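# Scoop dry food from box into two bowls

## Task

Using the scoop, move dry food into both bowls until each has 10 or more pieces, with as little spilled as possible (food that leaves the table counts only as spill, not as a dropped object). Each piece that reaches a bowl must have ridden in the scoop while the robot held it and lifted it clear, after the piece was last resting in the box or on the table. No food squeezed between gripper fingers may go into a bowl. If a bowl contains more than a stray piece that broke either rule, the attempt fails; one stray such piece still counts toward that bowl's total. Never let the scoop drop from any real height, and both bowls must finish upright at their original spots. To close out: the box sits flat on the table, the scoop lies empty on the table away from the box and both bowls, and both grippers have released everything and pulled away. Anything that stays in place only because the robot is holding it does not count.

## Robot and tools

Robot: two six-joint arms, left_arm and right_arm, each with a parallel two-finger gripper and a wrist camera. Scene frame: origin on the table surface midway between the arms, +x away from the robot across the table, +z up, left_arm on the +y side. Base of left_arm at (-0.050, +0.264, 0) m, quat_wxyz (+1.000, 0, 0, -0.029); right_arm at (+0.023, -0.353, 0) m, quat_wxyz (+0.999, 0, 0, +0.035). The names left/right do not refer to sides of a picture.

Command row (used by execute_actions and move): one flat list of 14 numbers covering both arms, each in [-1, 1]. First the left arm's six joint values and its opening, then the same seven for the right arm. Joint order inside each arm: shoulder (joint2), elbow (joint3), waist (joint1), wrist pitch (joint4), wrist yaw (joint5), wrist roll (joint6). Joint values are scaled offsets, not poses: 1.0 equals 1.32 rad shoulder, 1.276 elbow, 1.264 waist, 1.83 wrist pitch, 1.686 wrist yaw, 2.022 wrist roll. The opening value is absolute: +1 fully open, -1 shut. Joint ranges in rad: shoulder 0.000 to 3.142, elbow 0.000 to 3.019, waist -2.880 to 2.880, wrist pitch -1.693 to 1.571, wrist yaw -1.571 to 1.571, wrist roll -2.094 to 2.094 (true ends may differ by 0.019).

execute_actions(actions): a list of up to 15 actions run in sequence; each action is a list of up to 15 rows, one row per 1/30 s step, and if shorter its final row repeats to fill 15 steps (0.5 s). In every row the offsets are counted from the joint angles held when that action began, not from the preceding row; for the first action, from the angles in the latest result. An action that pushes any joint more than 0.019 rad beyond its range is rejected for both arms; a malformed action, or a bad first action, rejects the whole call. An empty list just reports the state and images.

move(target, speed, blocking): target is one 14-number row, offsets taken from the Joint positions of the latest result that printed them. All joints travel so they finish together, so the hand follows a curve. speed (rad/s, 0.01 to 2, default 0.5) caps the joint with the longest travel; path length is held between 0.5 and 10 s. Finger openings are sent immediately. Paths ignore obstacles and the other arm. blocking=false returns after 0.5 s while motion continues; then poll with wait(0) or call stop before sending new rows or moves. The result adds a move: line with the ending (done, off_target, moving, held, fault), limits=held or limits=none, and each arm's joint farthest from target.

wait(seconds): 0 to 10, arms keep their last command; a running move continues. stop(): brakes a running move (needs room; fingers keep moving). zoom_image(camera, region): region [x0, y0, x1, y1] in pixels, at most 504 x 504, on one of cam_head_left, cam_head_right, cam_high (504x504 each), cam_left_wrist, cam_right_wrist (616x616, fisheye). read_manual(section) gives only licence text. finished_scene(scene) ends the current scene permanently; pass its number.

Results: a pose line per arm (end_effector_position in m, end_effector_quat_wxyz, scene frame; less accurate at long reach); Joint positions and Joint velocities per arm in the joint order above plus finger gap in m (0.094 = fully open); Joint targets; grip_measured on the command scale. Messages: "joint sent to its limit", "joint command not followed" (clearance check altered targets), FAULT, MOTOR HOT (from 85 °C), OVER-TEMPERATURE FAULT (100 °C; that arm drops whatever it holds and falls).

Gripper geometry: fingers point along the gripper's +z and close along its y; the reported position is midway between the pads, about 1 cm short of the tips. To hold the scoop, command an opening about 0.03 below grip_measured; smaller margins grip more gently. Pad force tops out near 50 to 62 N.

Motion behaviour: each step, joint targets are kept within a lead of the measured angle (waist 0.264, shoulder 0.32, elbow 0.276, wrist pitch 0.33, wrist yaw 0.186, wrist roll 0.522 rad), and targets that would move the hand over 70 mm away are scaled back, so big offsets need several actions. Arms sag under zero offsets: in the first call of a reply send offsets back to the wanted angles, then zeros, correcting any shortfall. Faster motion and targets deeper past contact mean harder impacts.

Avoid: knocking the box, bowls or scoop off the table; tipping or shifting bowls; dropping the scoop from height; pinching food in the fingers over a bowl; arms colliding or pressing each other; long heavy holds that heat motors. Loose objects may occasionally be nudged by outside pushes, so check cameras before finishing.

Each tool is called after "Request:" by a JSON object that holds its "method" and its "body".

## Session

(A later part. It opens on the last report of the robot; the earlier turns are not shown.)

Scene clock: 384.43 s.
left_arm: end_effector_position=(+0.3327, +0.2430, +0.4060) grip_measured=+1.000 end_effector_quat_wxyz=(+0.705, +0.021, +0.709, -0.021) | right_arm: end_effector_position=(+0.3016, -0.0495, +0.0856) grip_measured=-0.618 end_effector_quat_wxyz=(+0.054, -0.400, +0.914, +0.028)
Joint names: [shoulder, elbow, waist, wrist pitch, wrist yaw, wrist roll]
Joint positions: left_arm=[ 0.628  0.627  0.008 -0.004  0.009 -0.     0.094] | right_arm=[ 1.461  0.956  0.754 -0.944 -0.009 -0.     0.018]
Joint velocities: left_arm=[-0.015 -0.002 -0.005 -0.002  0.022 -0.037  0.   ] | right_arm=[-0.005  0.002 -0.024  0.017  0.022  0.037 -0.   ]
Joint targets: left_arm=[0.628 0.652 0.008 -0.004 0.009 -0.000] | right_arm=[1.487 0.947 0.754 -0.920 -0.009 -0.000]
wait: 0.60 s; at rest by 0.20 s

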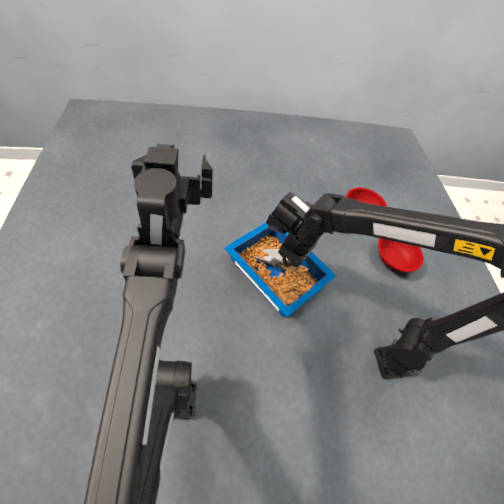

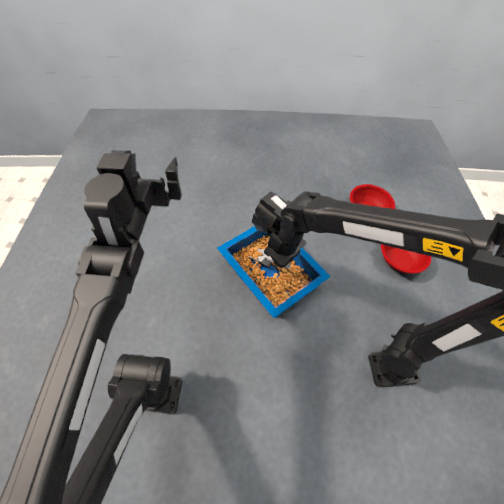

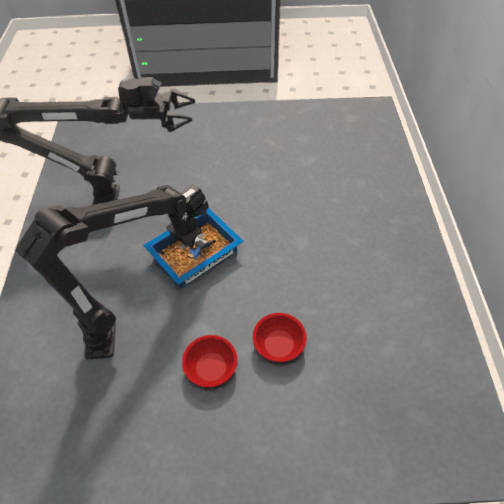

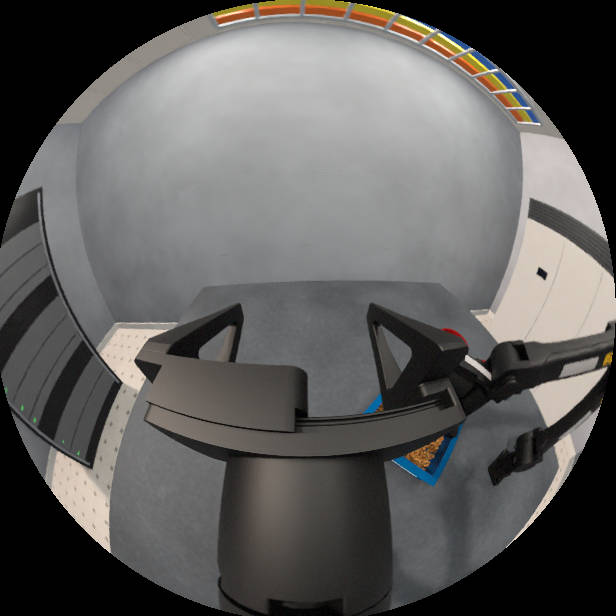

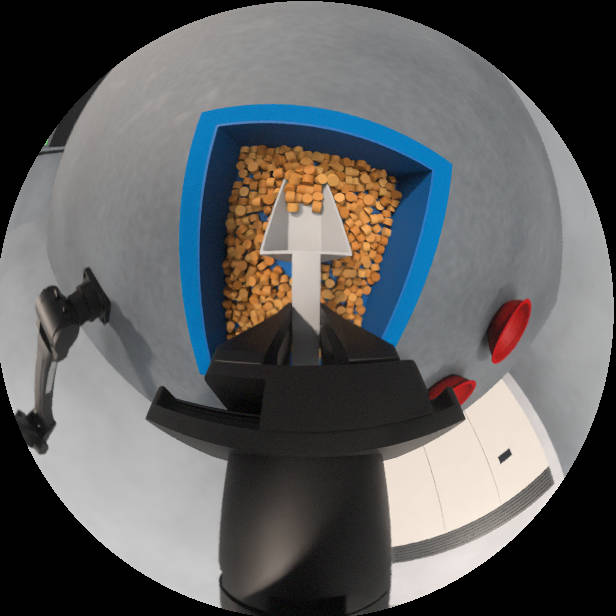

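Request:
{"method": "execute_actions", "body": {"actions": [[[0,0.02,0,0,0,0,1,0.0202,-0.007,0,0.0145,0,0,-0.66],[0,0.02,0,0,0,0,1,0.0208,-0.007,0,0.0162,0,0,-0.66],[0,0.02,0,0,0,0,1,0.0214,-0.007,0,0.018,0,0,-0.66],[0,0.02,0,0,0,0,1,0.022,-0.007,0,0.0197,0,0,-0.66],[0,0.02,0,0,0,0,1,0.0226,-0.007,0,0.0214,0,0,-0.66],[0,0.02,0,0,0,0,1,0.0232,-0.007,0,0.023,0,0,-0.66],[0,0.02,0,0,0,0,1,0.0238,-0.008,0,0.0248,0,0,-0.66],[0,0.02,0,0,0,0,1,0.0244,-0.008,0,0.0265,0,0,-0.66],[0,0.02,0,0,0,0,1,0.025,-0.008,0,0.028,0,0,-0.66],[0,0.02,0,0,0,0,1,0.0256,-0.008,0,0.03,0,0,-0.66],[0,0.02,0,0,0,0,1,0.0262,-0.008,0,0.0316,0,0,-0.66],[0,0.02,0,0,0,0,1,0.0268,-0.008,0,0.0333,0,0,-0.66],[0,0.02,0,0,0,0,1,0.0273,-0.008,0,0.035,0,0,-0.66]]]}}

Request:
{"method": "zoom_image", "body": {"camera": "cam_right_wrist", "region": [230, 110, 390, 280]}}

Scene clock: 395.03 s.
left_arm: end_effector_position=(+0.3327, +0.2430, +0.4060) grip_measured=+1.000 end_effector_quat_wxyz=(+0.705, +0.021, +0.709, -0.021) | right_arm: end_effector_position=(+0.3070, -0.0437, +0.0824) grip_measured=-0.618 end_effector_quat_wxyz=(+0.066, -0.400, +0.913, +0.034)
Joint names: [shoulder, elbow, waist, wrist pitch, wrist yaw, wrist roll]
Joint positions: left_arm=[ 0.628  0.627  0.008 -0.004  0.009 -0.     0.094] | right_arm=[ 1.47   0.953  0.754 -0.906 -0.009 -0.     0.018]
Joint velocities: left_arm=[-0.005 -0.002  0.005 -0.007  0.037 -0.037  0.   ] | right_arm=[ 0.034 -0.022  0.015  0.022  0.007  0.037 -0.   ]
Joint targets: left_arm=[0.628 0.652 0.008 -0.004 0.009 -0.000] | right_arm=[1.497 0.945 0.754 -0.880 -0.009 -0.000]

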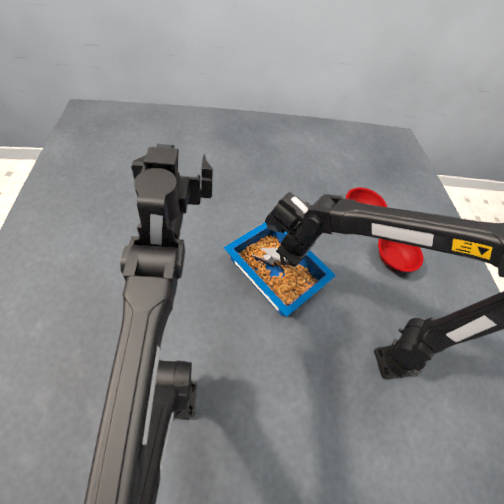

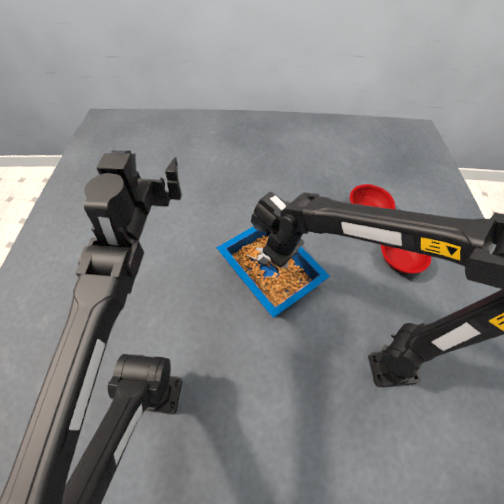

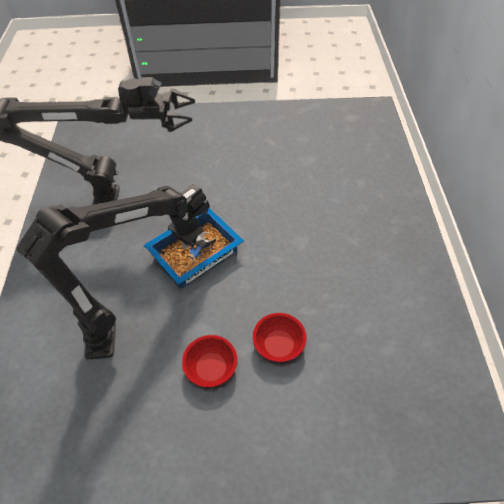

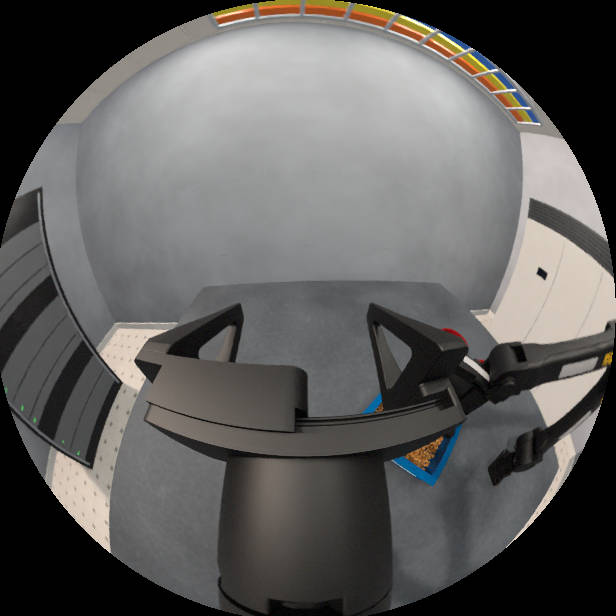

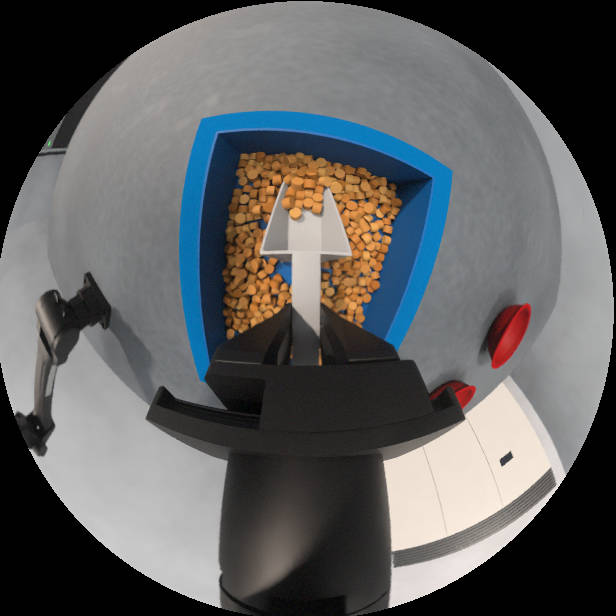

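Region (230, 110, 390, 280) of cam_right_wrist's 616x616 image, scaled by 2.965, with more detail than that image has; it fills the left 474 columns of this view, and the rest is white.

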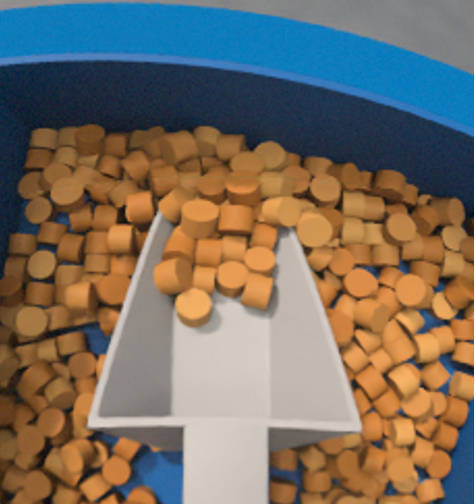

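Request:
{"method": "execute_actions", "body": {"actions": [[[0,0.02,0,0,0,0,1,-0.015,-0.006,0,0.016,0,0,-0.66],[0,0.02,0,0,0,0,1,-0.022,-0.010,0,0.020,0,0,-0.66],[0,0.02,0,0,0,0,1,-0.026,-0.014,0,0.024,0,0,-0.66],[0,0.02,0,0,0,0,1,-0.0295,-0.019,0,0.029,0,0,-0.66],[0,0.02,0,0,0,0,1,-0.033,-0.024,0,0.033,0,0,-0.66],[0,0.02,0,0,0,0,1,-0.0365,-0.029,0,0.038,0,0,-0.66],[0,0.02,0,0,0,0,1,-0.040,-0.034,0,0.042,0,0,-0.66],[0,0.02,0,0,0,0,1,-0.0435,-0.039,0,0.047,0,0,-0.66],[0,0.02,0,0,0,0,1,-0.047,-0.043,0,0.051,0,0,-0.66],[0,0.02,0,0,0,0,1,-0.050,-0.048,0,0.056,0,0,-0.66],[0,0.02,0,0,0,0,1,-0.0535,-0.053,0,0.061,0,0,-0.66],[0,0.02,0,0,0,0,1,-0.057,-0.058,0,0.065,0,0,-0.66],[0,0.02,0,0,0,0,1,-0.060,-0.063,0,0.070,0,0,-0.66],[0,0.02,0,0,0,0,1,-0.0635,-0.068,0,0.074,0,0,-0.66],[0,0.02,0,0,0,0,1,-0.0667,-0.072,0,0.0787,0,0,-0.66]]]}}

Request:
{"method": "wait", "body": {"seconds": 0.4}}

Scene clock: 422.93 s.
left_arm: end_effector_position=(+0.3327, +0.2430, +0.4060) grip_measured=+1.000 end_effector_quat_wxyz=(+0.705, +0.021, +0.709, -0.021) | right_arm: end_effector_position=(+0.3035, -0.0475, +0.0867) grip_measured=-0.618 end_effector_quat_wxyz=(+0.112, -0.398, +0.909, +0.054)
Joint names: [shoulder, elbow, waist, wrist pitch, wrist yaw, wrist roll]
Joint positions: left_arm=[ 0.628  0.627  0.008 -0.004  0.009 -0.     0.094] | right_arm=[ 1.396  0.875  0.754 -0.801 -0.009 -0.     0.018]
Joint velocities: left_arm=[ 0.005 -0.022 -0.005  0.007  0.066 -0.037  0.   ] | right_arm=[-0.112 -0.188  0.015  0.252 -0.037  0.007 -0.   ]
Joint targets: left_arm=[0.628 0.652 0.008 -0.004 0.009 -0.000] | right_arm=[1.382 0.861 0.754 -0.762 -0.009 -0.000]

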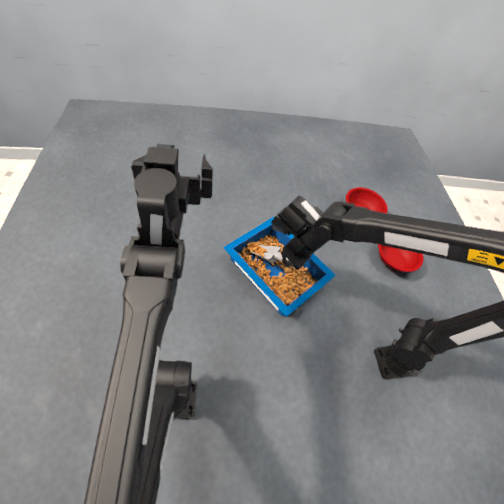

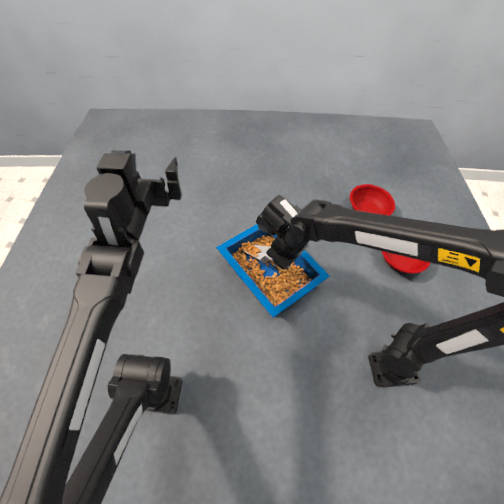

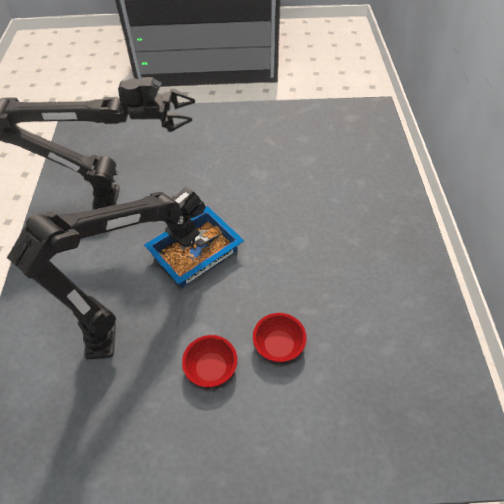

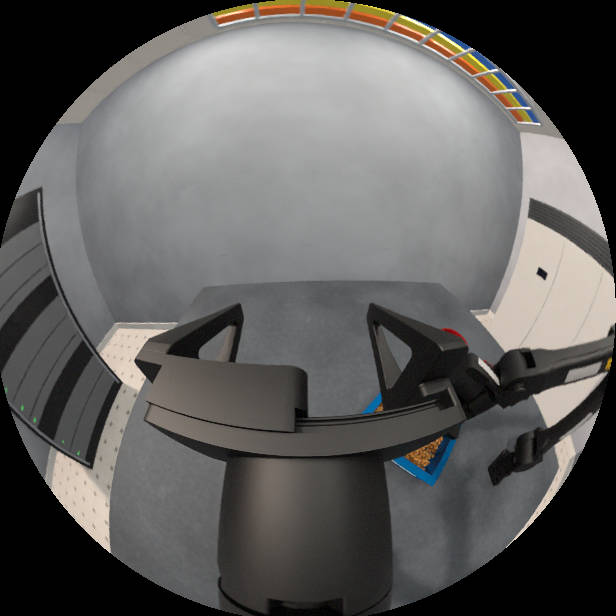

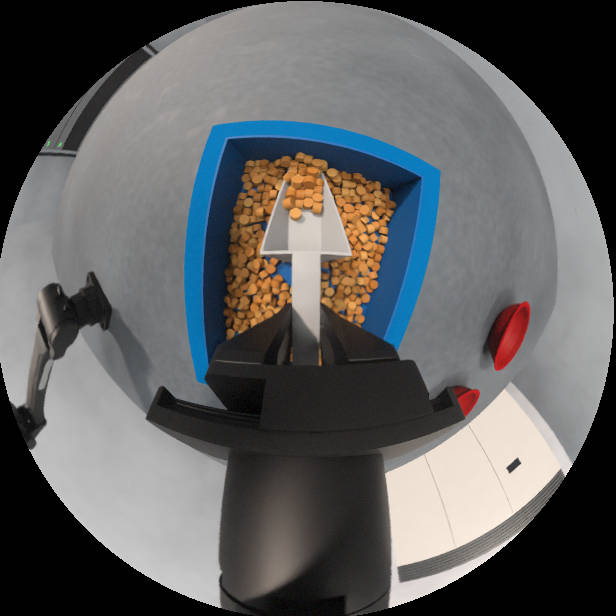

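Scene clock: 423.33 s.
left_arm: end_effector_position=(+0.3327, +0.2430, +0.4060) grip_measured=+1.000 end_effector_quat_wxyz=(+0.705, +0.021, +0.709, -0.021) | right_arm: end_effector_position=(+0.3029, -0.0481, +0.0860) grip_measured=-0.618 end_effector_quat_wxyz=(+0.117, -0.398, +0.908, +0.056)
Joint names: [shoulder, elbow, waist, wrist pitch, wrist yaw, wrist roll]
Joint positions: left_arm=[ 0.628  0.627  0.008 -0.004  0.009 -0.     0.094] | right_arm=[ 1.388  0.863  0.754 -0.785 -0.009 -0.     0.018]
Joint velocities: left_arm=[ 0.005 -0.012  0.005 -0.002  0.051 -0.007  0.   ] | right_arm=[-0.015 -0.012 -0.015  0.002  0.037 -0.022 -0.   ]
Joint targets: left_arm=[0.628 0.652 0.008 -0.004 0.009 -0.000] | right_arm=[1.382 0.861 0.754 -0.762 -0.009 -0.000]
wait: 0.40 s; at rest by 0.37 s

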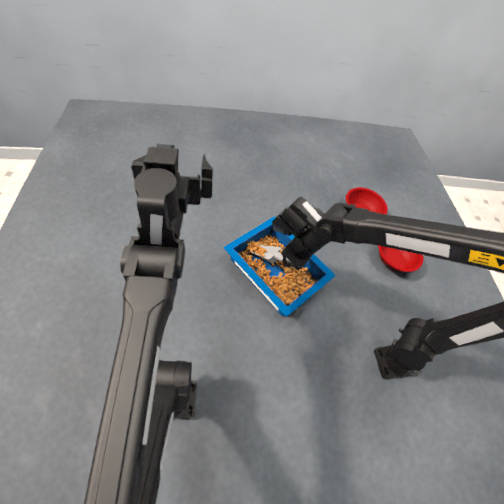

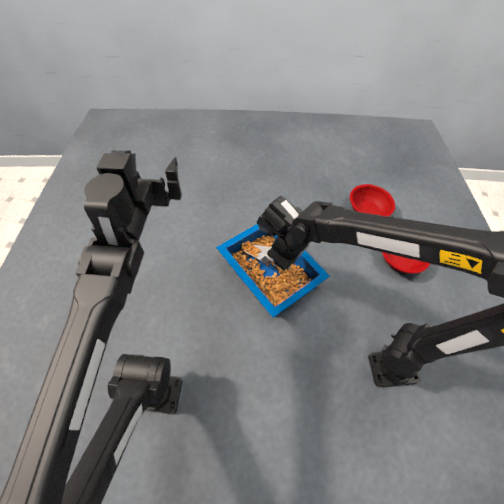

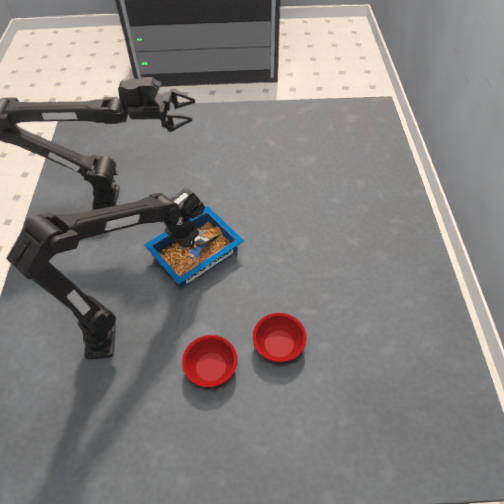

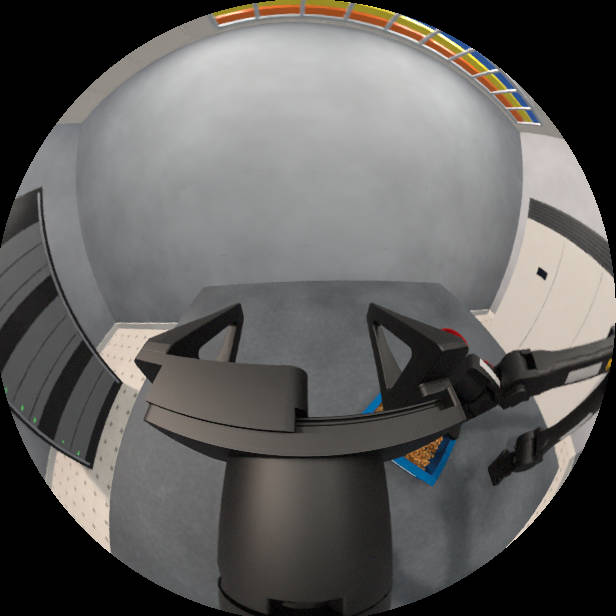

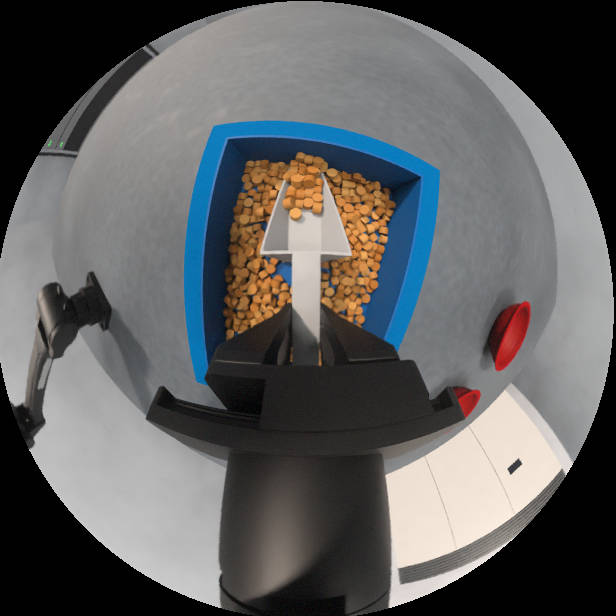

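Request:
{"method": "execute_actions", "body": {"actions": []}}

Scene clock: 442.13 s.
left_arm: end_effector_position=(+0.3327, +0.2430, +0.4060) grip_measured=+1.000 end_effector_quat_wxyz=(+0.705, +0.021, +0.709, -0.021) | right_arm: end_effector_position=(+0.3029, -0.0481, +0.0860) grip_measured=-0.618 end_effector_quat_wxyz=(+0.117, -0.398, +0.908, +0.056)
Joint names: [shoulder, elbow, waist, wrist pitch, wrist yaw, wrist roll]
Joint positions: left_arm=[ 0.628  0.627  0.008 -0.004  0.009 -0.     0.094] | right_arm=[ 1.388  0.863  0.754 -0.785 -0.009 -0.     0.018]
Joint velocities: left_arm=[ 0.005 -0.007 -0.005  0.002  0.037  0.037  0.   ] | right_arm=[-0.015 -0.022 -0.005 -0.002  0.022 -0.037  0.001]
Joint targets: left_arm=[0.628 0.652 0.008 -0.004 0.009 -0.000] | right_arm=[1.382 0.861 0.754 -0.762 -0.009 -0.000]

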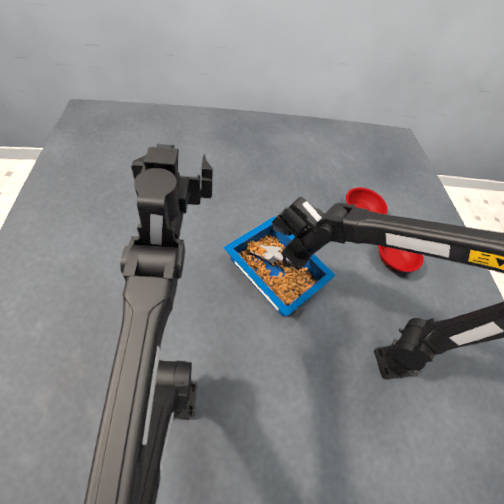

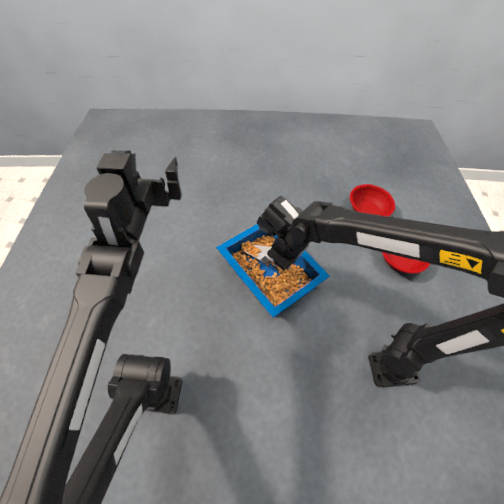

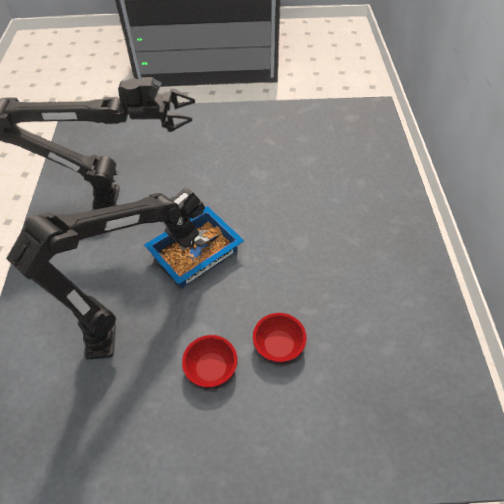

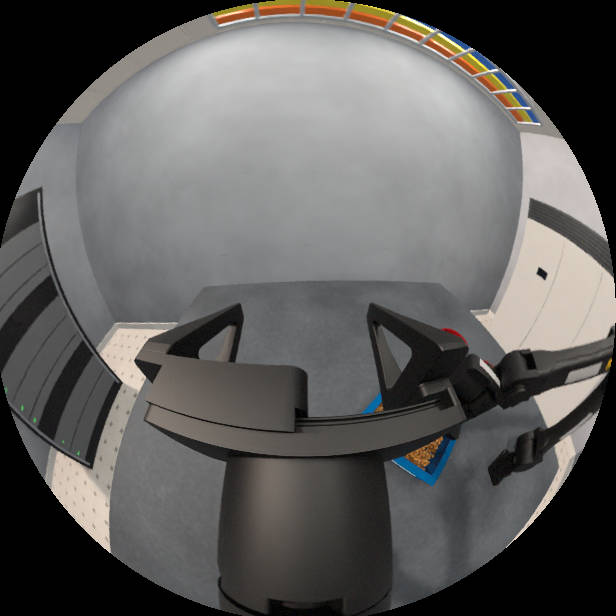

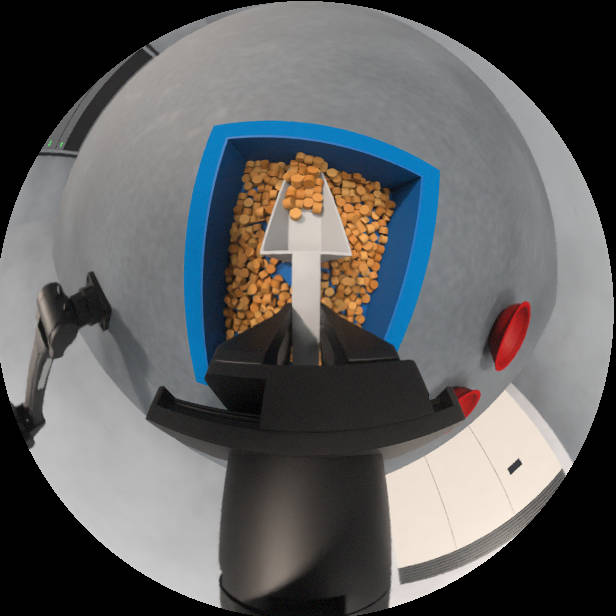

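Request:
{"method": "move", "body": {"target": [0,0.02,0,0,0,0,1, -0.1045,-0.1614,0,0.1738,0,0,-0.66], "speed": 0.3}}

Scene clock: 449.90 s.
left_arm: end_effector_position=(+0.3327, +0.2430, +0.4060) grip_measured=+1.000 end_effector_quat_wxyz=(+0.705, +0.021, +0.709, -0.021) | right_arm: end_effector_position=(+0.2928, -0.0591, +0.0784) grip_measured=-0.618 end_effector_quat_wxyz=(+0.216, -0.390, +0.889, +0.099)
Joint names: [shoulder, elbow, waist, wrist pitch, wrist yaw, wrist roll]
Joint positions: left_arm=[ 0.628  0.627  0.008 -0.004  0.009 -0.     0.094] | right_arm=[ 1.257  0.659  0.754 -0.493 -0.009 -0.     0.018]
Joint velocities: left_arm=[-0.005 -0.012 -0.005  0.002  0.007 -0.037  0.   ] | right_arm=[-0.015  0.022 -0.024 -0.012  0.022  0.022 -0.001]
Joint targets: left_arm=[0.628 0.652 0.008 -0.004 0.009 -0.000] | right_arm=[1.251 0.657 0.754 -0.467 -0.009 -0.000]
move: off_target (left_arm, right_arm); limits=none; left_arm: farthest joint: the elbow, 0.026 radians from its target (0.026 radians at the start); right_arm: farthest joint: the wrist pitch, 0.026 radians from its target (0.318 radians at the start)

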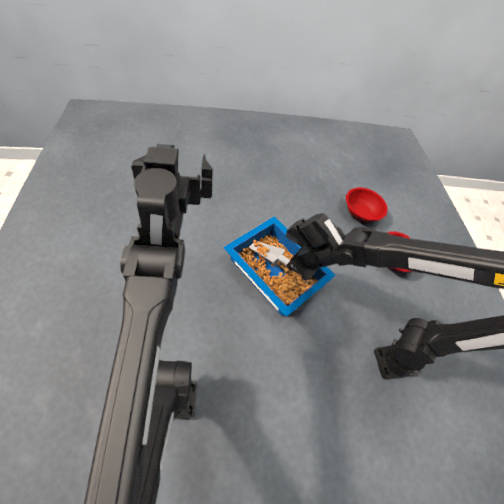

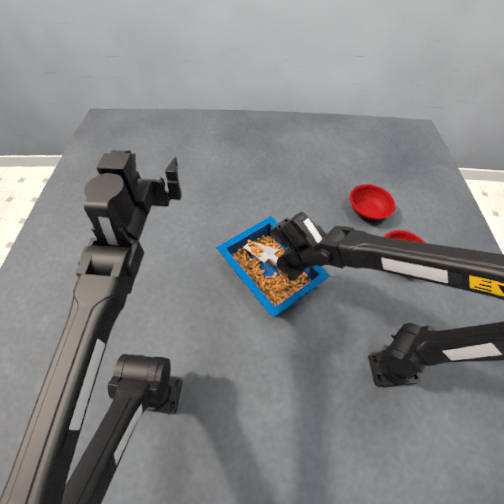

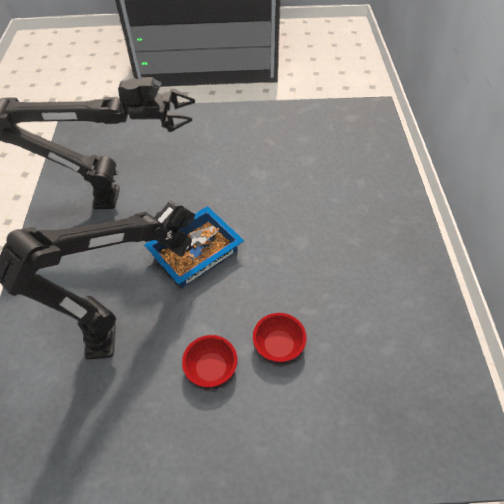

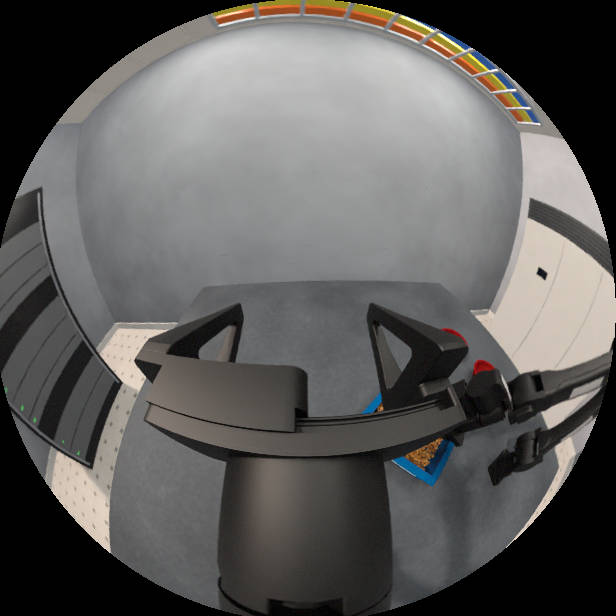

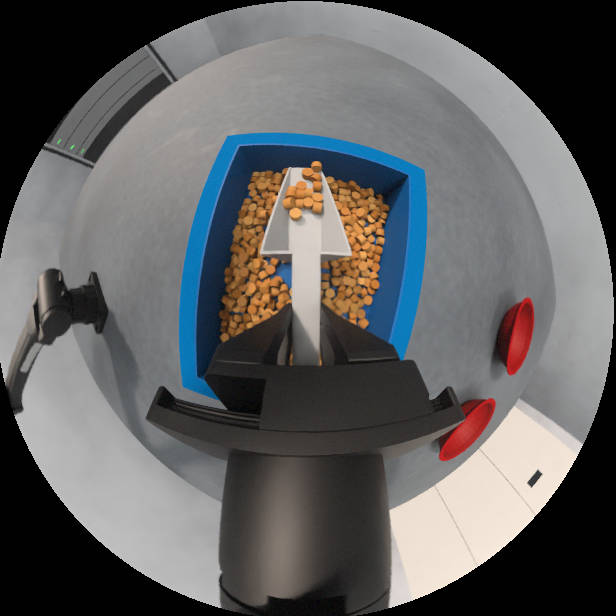

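Request:
{"method": "zoom_image", "body": {"camera": "cam_right_wrist", "region": [240,130,380,270]}}

Region (240, 130, 380, 270) of cam_right_wrist's 616x616 image, scaled by 3.600, with more detail than that image has.

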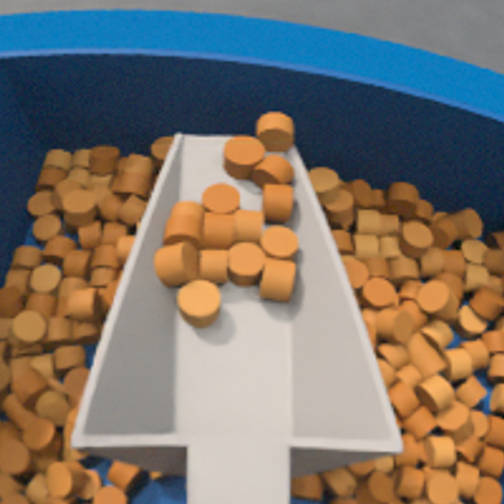

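Request:
{"method": "move", "body": {"target": [0,0.02,0,0,0,0,1, -0.172,-0.0854,0,0.1137,0,0,-0.66], "speed": 0.3}}

Request:
{"method": "zoom_image", "body": {"camera": "cam_right_wrist", "region": [240,130,380,270]}}

Scene clock: 463.03 s.
left_arm: end_effector_position=(+0.3327, +0.2430, +0.4060) grip_measured=+1.000 end_effector_quat_wxyz=(+0.705, +0.021, +0.709, -0.021) | right_arm: end_effector_position=(+0.2920, -0.0600, +0.1396) grip_measured=-0.618 end_effector_quat_wxyz=(+0.347, -0.372, +0.847, +0.156)
Joint names: [shoulder, elbow, waist, wrist pitch, wrist yaw, wrist roll]
Joint positions: left_arm=[ 0.628  0.627  0.008 -0.004  0.009 -0.     0.094] | right_arm=[ 1.031  0.553  0.754 -0.313 -0.009 -0.     0.018]
Joint velocities: left_arm=[-0.015  0.002 -0.005  0.007 -0.022 -0.066  0.   ] | right_arm=[ 0.005 -0.007 -0.005 -0.017  0.022  0.037 -0.   ]
Joint targets: left_arm=[0.628 0.652 0.008 -0.004 0.009 -0.000] | right_arm=[1.030 0.550 0.754 -0.285 -0.009 -0.000]
move: off_target (left_arm, right_arm); limits=none; left_arm: farthest joint: the elbow, 0.026 radians from its target (0.026 radians at the start); right_arm: farthest joint: the wrist pitch, 0.028 radians from its target (0.208 radians at the start)

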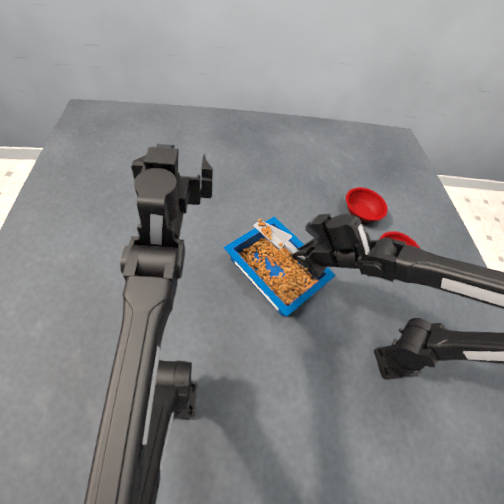

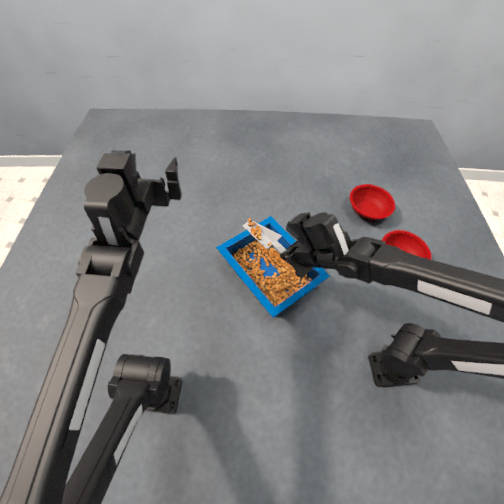

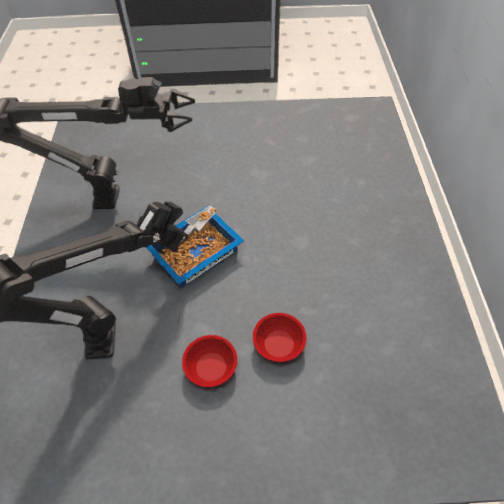

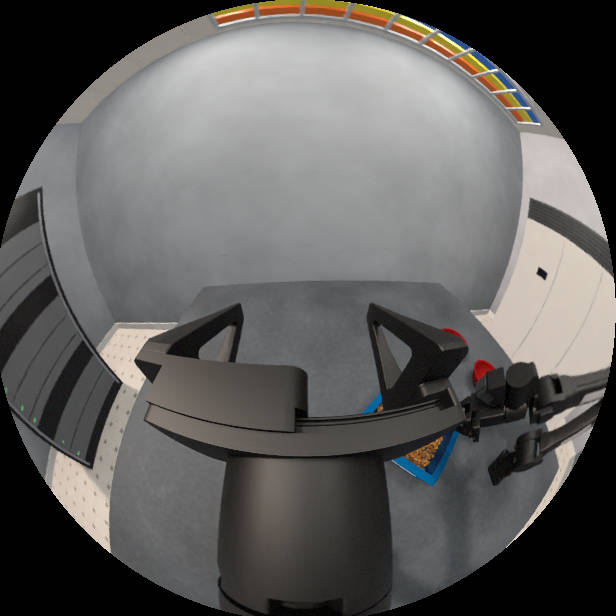

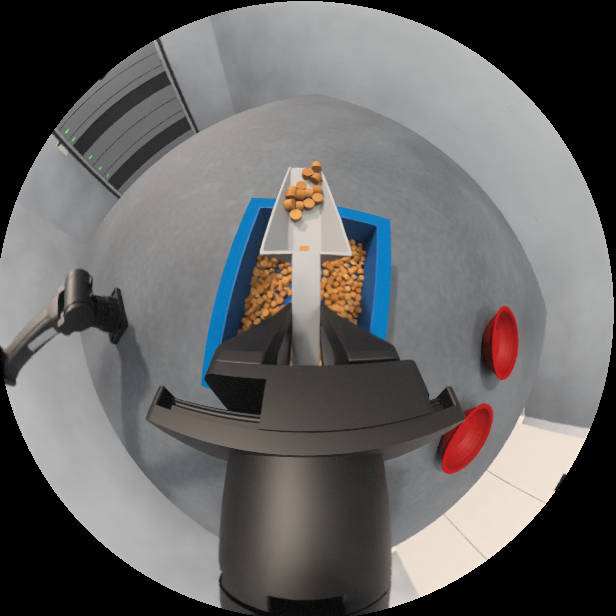

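Region (240, 130, 380, 270) of cam_right_wrist's 616x616 image, scaled by 3.600, with more detail than that image has.

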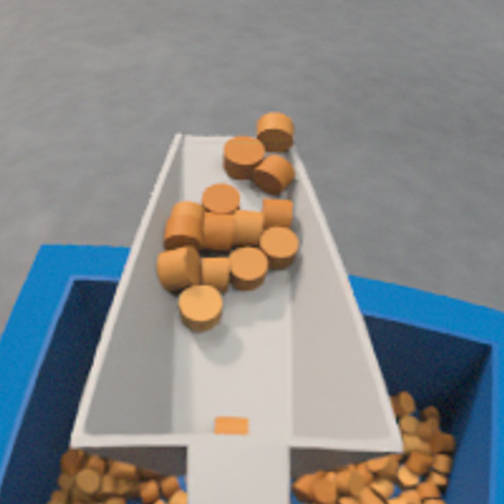

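Request:
{"method": "move", "body": {"target": [0,0.02,0,0,0,0,1, -0.1068,-0.108,0,0.141,0,0,-0.66], "speed": 0.3}}

Request:
{"method": "zoom_image", "body": {"camera": "cam_right_wrist", "region": [240,130,380,270]}}

Scene clock: 479.03 s.
left_arm: end_effector_position=(+0.3327, +0.2430, +0.4060) grip_measured=+1.000 end_effector_quat_wxyz=(+0.705, +0.021, +0.709, -0.021) | right_arm: end_effector_position=(+0.2834, -0.0692, +0.1607) grip_measured=-0.618 end_effector_quat_wxyz=(+0.440, -0.353, +0.802, +0.197)
Joint names: [shoulder, elbow, waist, wrist pitch, wrist yaw, wrist roll]
Joint positions: left_arm=[ 0.628  0.627  0.008 -0.004  0.009 -0.     0.094] | right_arm=[ 0.896  0.417  0.754 -0.086 -0.009 -0.     0.018]
Joint velocities: left_arm=[-0.005  0.012 -0.015 -0.002 -0.007  0.007  0.   ] | right_arm=[ 0.005 -0.007 -0.005  0.002 -0.022  0.037  0.   ]
Joint targets: left_arm=[0.628 0.652 0.008 -0.004 0.009 -0.000] | right_arm=[0.890 0.415 0.754 -0.055 -0.009 -0.000]
move: off_target (left_arm, right_arm); limits=none; left_arm: farthest joint: the elbow, 0.026 radians from its target (0.026 radians at the start); right_arm: farthest joint: the wrist pitch, 0.031 radians from its target (0.258 radians at the start)

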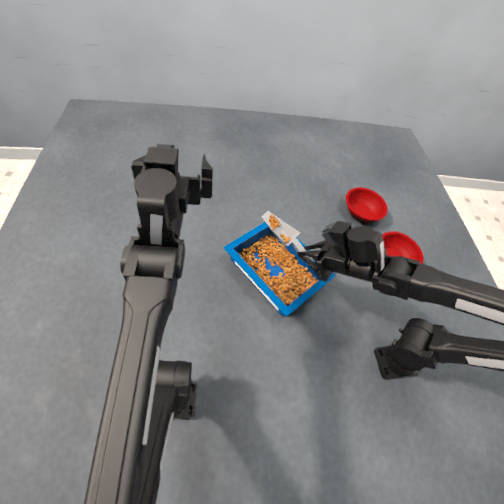

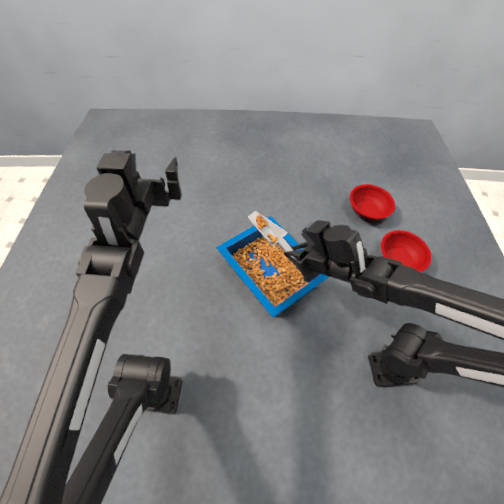

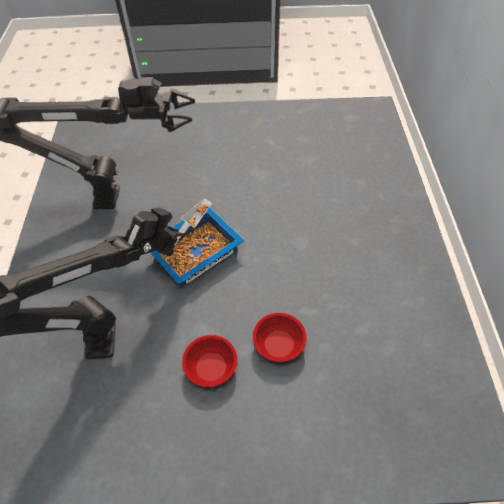

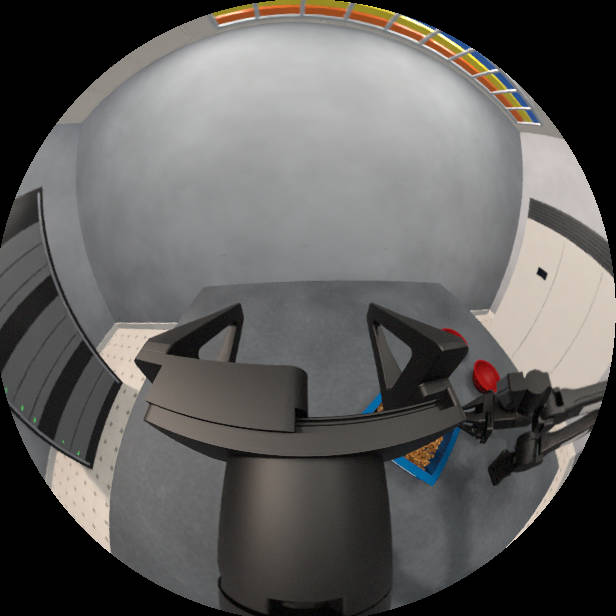

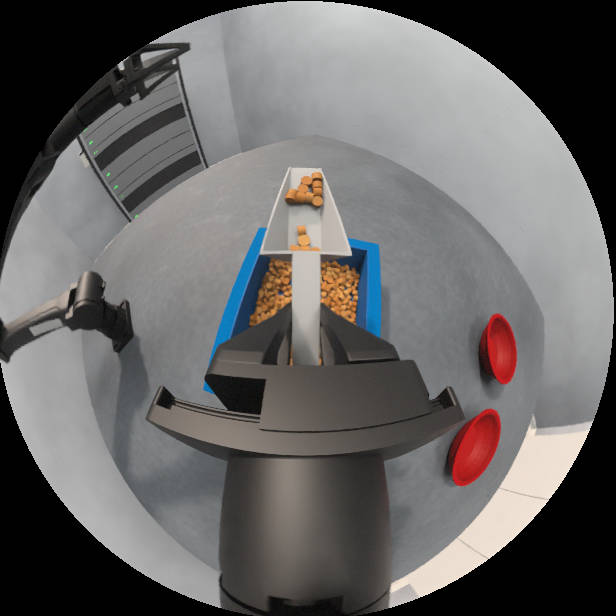

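Region (240, 130, 380, 270) of cam_right_wrist's 616x616 image, scaled by 3.600, with more detail than that image has.

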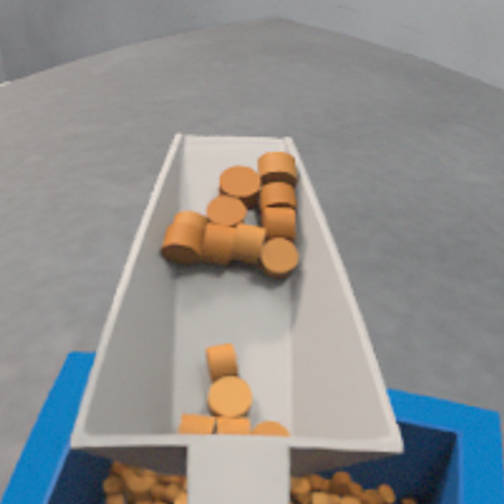

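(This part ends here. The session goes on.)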